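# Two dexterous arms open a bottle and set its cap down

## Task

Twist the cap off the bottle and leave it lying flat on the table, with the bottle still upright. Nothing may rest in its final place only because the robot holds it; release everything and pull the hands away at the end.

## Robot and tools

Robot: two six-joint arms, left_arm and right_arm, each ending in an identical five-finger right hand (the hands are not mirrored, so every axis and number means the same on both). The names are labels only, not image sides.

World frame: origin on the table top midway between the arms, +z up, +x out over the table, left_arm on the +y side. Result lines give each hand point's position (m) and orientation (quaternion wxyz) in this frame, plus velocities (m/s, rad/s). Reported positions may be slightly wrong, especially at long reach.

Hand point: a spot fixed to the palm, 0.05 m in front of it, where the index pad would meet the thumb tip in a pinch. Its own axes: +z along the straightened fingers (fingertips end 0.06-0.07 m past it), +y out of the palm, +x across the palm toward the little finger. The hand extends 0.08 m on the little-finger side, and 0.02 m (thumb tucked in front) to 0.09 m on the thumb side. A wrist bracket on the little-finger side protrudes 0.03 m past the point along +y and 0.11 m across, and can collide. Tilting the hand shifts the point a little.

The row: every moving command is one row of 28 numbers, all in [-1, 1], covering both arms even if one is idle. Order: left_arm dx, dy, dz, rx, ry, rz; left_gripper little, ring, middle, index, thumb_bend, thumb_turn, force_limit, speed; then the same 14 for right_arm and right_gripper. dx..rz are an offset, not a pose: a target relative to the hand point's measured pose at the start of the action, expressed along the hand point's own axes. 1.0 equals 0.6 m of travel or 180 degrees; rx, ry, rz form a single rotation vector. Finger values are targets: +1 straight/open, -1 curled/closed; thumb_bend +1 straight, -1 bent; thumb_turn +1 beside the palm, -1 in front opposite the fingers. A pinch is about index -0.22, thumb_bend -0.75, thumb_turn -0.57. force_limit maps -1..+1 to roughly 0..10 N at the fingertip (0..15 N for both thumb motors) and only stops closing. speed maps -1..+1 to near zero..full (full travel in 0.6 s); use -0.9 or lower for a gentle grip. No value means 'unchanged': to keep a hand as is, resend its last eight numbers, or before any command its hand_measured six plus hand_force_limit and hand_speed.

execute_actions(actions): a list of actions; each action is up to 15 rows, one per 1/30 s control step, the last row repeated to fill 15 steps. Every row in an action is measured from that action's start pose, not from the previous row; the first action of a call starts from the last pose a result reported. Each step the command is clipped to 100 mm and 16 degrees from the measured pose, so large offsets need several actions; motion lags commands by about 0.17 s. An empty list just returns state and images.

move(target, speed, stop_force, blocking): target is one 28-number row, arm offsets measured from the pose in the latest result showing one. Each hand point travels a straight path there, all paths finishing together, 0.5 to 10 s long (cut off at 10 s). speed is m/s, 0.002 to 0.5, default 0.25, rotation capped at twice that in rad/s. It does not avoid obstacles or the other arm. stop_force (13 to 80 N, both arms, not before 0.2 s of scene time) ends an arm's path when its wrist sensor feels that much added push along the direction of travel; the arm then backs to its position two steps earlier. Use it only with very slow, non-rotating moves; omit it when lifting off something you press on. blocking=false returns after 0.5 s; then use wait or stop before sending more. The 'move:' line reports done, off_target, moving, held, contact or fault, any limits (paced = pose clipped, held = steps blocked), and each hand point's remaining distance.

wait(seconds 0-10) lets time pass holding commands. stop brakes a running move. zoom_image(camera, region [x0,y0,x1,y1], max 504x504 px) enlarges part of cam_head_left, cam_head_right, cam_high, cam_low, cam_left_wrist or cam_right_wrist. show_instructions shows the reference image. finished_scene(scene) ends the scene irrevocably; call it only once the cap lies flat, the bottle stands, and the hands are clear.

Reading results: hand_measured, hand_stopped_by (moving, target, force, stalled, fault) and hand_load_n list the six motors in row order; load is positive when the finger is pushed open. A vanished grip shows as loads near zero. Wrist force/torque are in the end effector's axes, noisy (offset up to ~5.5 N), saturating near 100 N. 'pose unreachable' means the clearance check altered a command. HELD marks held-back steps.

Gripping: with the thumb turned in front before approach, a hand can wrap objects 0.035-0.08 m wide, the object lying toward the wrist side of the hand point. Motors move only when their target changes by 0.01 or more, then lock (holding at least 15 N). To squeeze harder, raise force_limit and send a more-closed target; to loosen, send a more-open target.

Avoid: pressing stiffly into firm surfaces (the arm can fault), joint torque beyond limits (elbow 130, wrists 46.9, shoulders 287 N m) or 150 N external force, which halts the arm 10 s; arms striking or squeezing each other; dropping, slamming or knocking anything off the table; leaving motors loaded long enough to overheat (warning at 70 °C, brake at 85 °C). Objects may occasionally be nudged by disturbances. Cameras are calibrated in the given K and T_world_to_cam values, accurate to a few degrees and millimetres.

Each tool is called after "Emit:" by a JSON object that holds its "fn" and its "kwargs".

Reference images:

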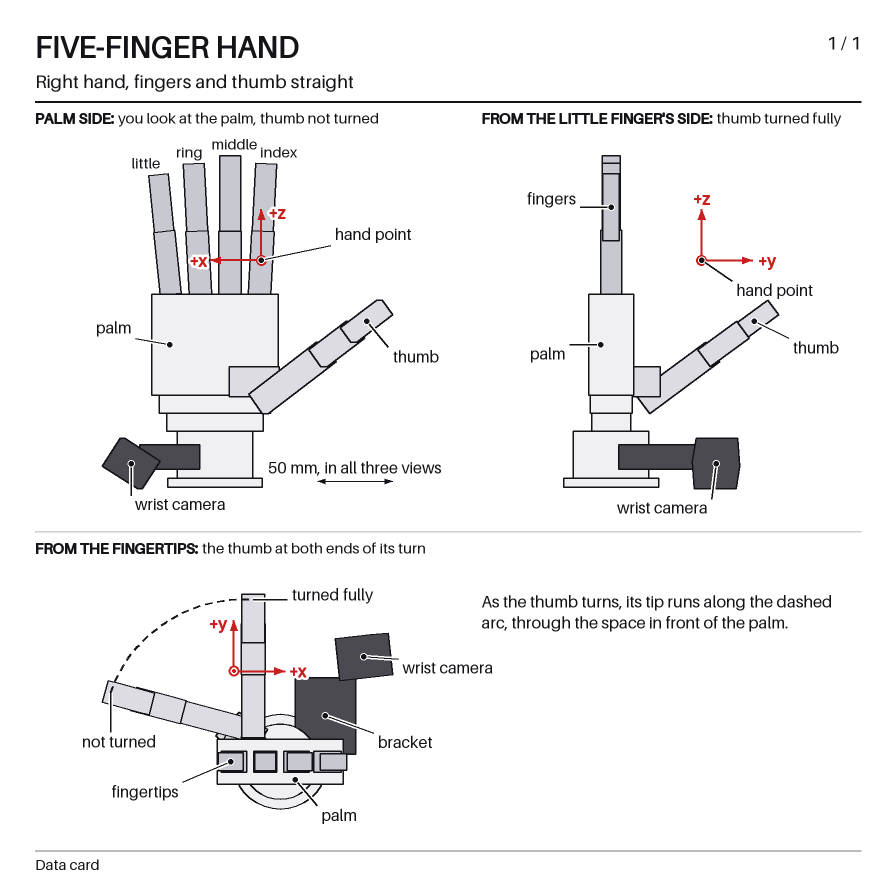

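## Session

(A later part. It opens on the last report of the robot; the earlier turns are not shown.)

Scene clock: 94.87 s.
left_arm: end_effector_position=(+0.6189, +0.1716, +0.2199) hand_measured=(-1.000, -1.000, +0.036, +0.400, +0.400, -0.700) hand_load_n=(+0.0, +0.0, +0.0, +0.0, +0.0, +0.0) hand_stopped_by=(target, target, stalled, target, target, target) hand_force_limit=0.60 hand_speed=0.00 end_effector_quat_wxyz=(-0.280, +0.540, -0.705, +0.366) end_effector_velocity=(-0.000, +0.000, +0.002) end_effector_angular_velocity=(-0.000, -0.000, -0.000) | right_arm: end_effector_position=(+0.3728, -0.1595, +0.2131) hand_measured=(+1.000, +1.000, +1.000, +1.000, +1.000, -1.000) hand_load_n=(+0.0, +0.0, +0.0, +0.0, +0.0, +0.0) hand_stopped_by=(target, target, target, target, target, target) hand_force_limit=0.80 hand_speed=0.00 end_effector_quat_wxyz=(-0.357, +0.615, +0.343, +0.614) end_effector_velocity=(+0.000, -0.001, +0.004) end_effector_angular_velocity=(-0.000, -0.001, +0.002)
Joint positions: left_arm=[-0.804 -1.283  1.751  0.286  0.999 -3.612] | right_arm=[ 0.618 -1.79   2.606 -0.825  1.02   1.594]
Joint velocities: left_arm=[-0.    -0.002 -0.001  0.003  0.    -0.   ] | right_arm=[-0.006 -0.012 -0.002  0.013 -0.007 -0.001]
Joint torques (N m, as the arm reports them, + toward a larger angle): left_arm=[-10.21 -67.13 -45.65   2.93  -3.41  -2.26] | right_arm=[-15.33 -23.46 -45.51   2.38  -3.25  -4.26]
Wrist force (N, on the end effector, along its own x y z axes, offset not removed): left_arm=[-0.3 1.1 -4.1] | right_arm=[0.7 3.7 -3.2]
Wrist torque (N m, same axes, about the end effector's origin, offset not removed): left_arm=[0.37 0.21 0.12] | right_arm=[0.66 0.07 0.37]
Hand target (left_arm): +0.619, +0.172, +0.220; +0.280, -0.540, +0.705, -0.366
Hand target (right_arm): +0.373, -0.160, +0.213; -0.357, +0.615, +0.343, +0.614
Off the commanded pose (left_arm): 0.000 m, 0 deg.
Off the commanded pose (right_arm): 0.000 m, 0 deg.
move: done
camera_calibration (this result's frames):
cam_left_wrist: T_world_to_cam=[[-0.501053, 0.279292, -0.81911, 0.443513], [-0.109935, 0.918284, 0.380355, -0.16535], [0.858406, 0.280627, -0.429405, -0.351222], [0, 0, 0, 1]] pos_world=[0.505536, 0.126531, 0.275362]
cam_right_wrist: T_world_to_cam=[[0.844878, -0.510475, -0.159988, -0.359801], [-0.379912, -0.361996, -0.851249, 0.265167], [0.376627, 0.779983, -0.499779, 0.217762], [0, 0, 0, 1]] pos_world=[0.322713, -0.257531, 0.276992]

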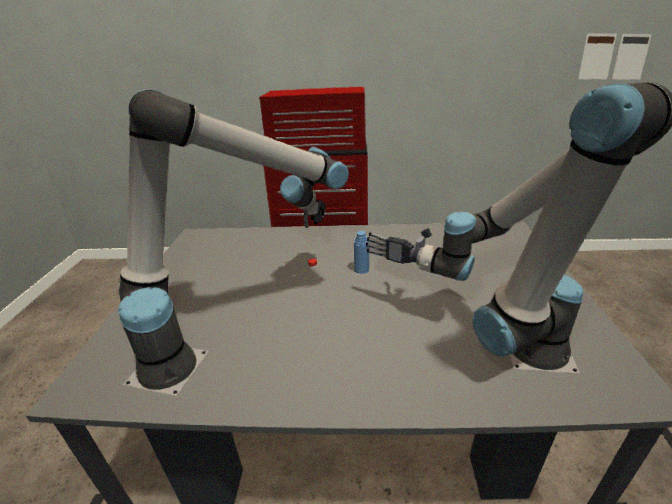

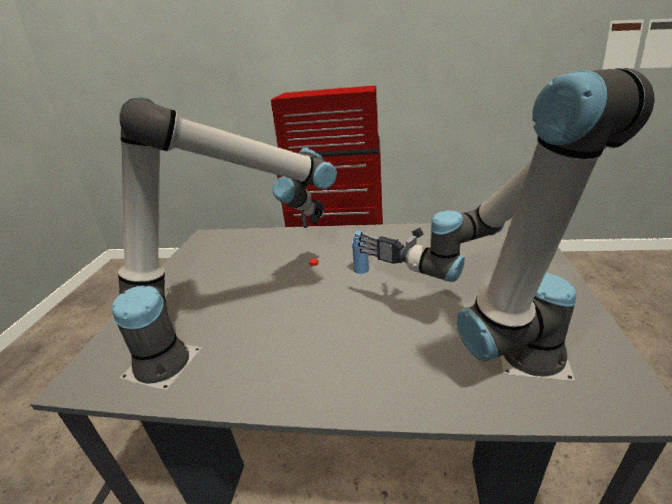

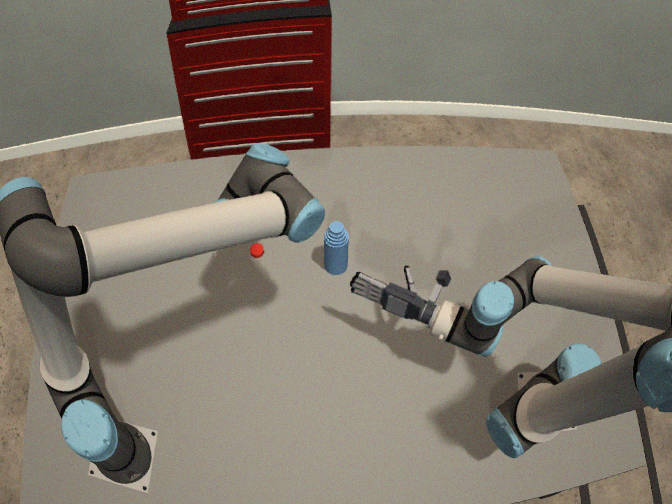

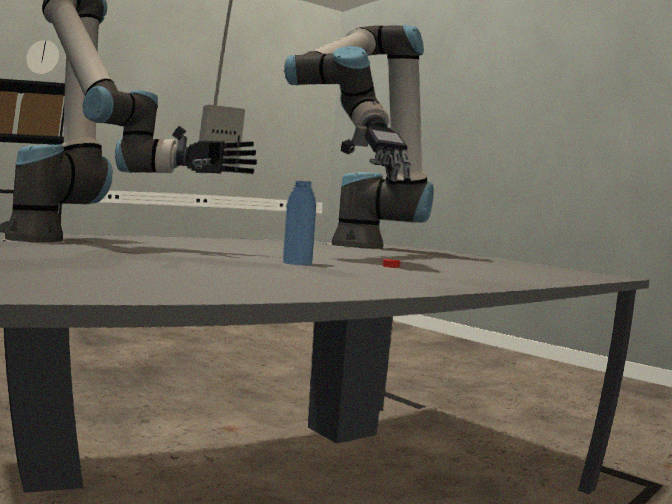

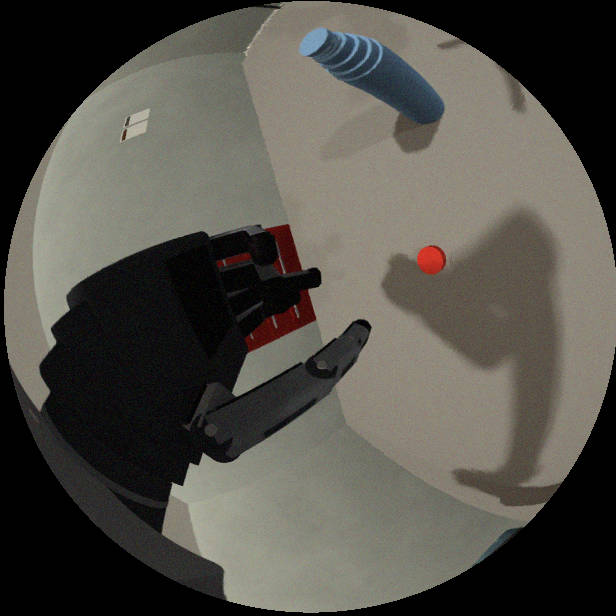

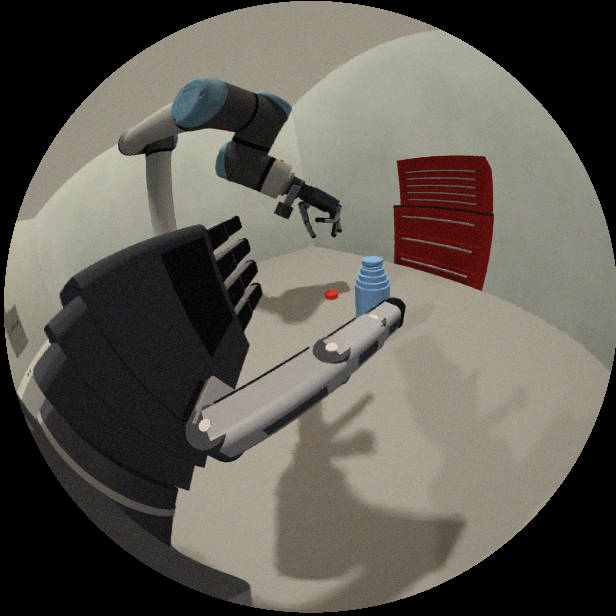

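Emit:
{"fn": "finished_scene", "kwargs": {"scene": 1}}

The scene is finished: the task was done.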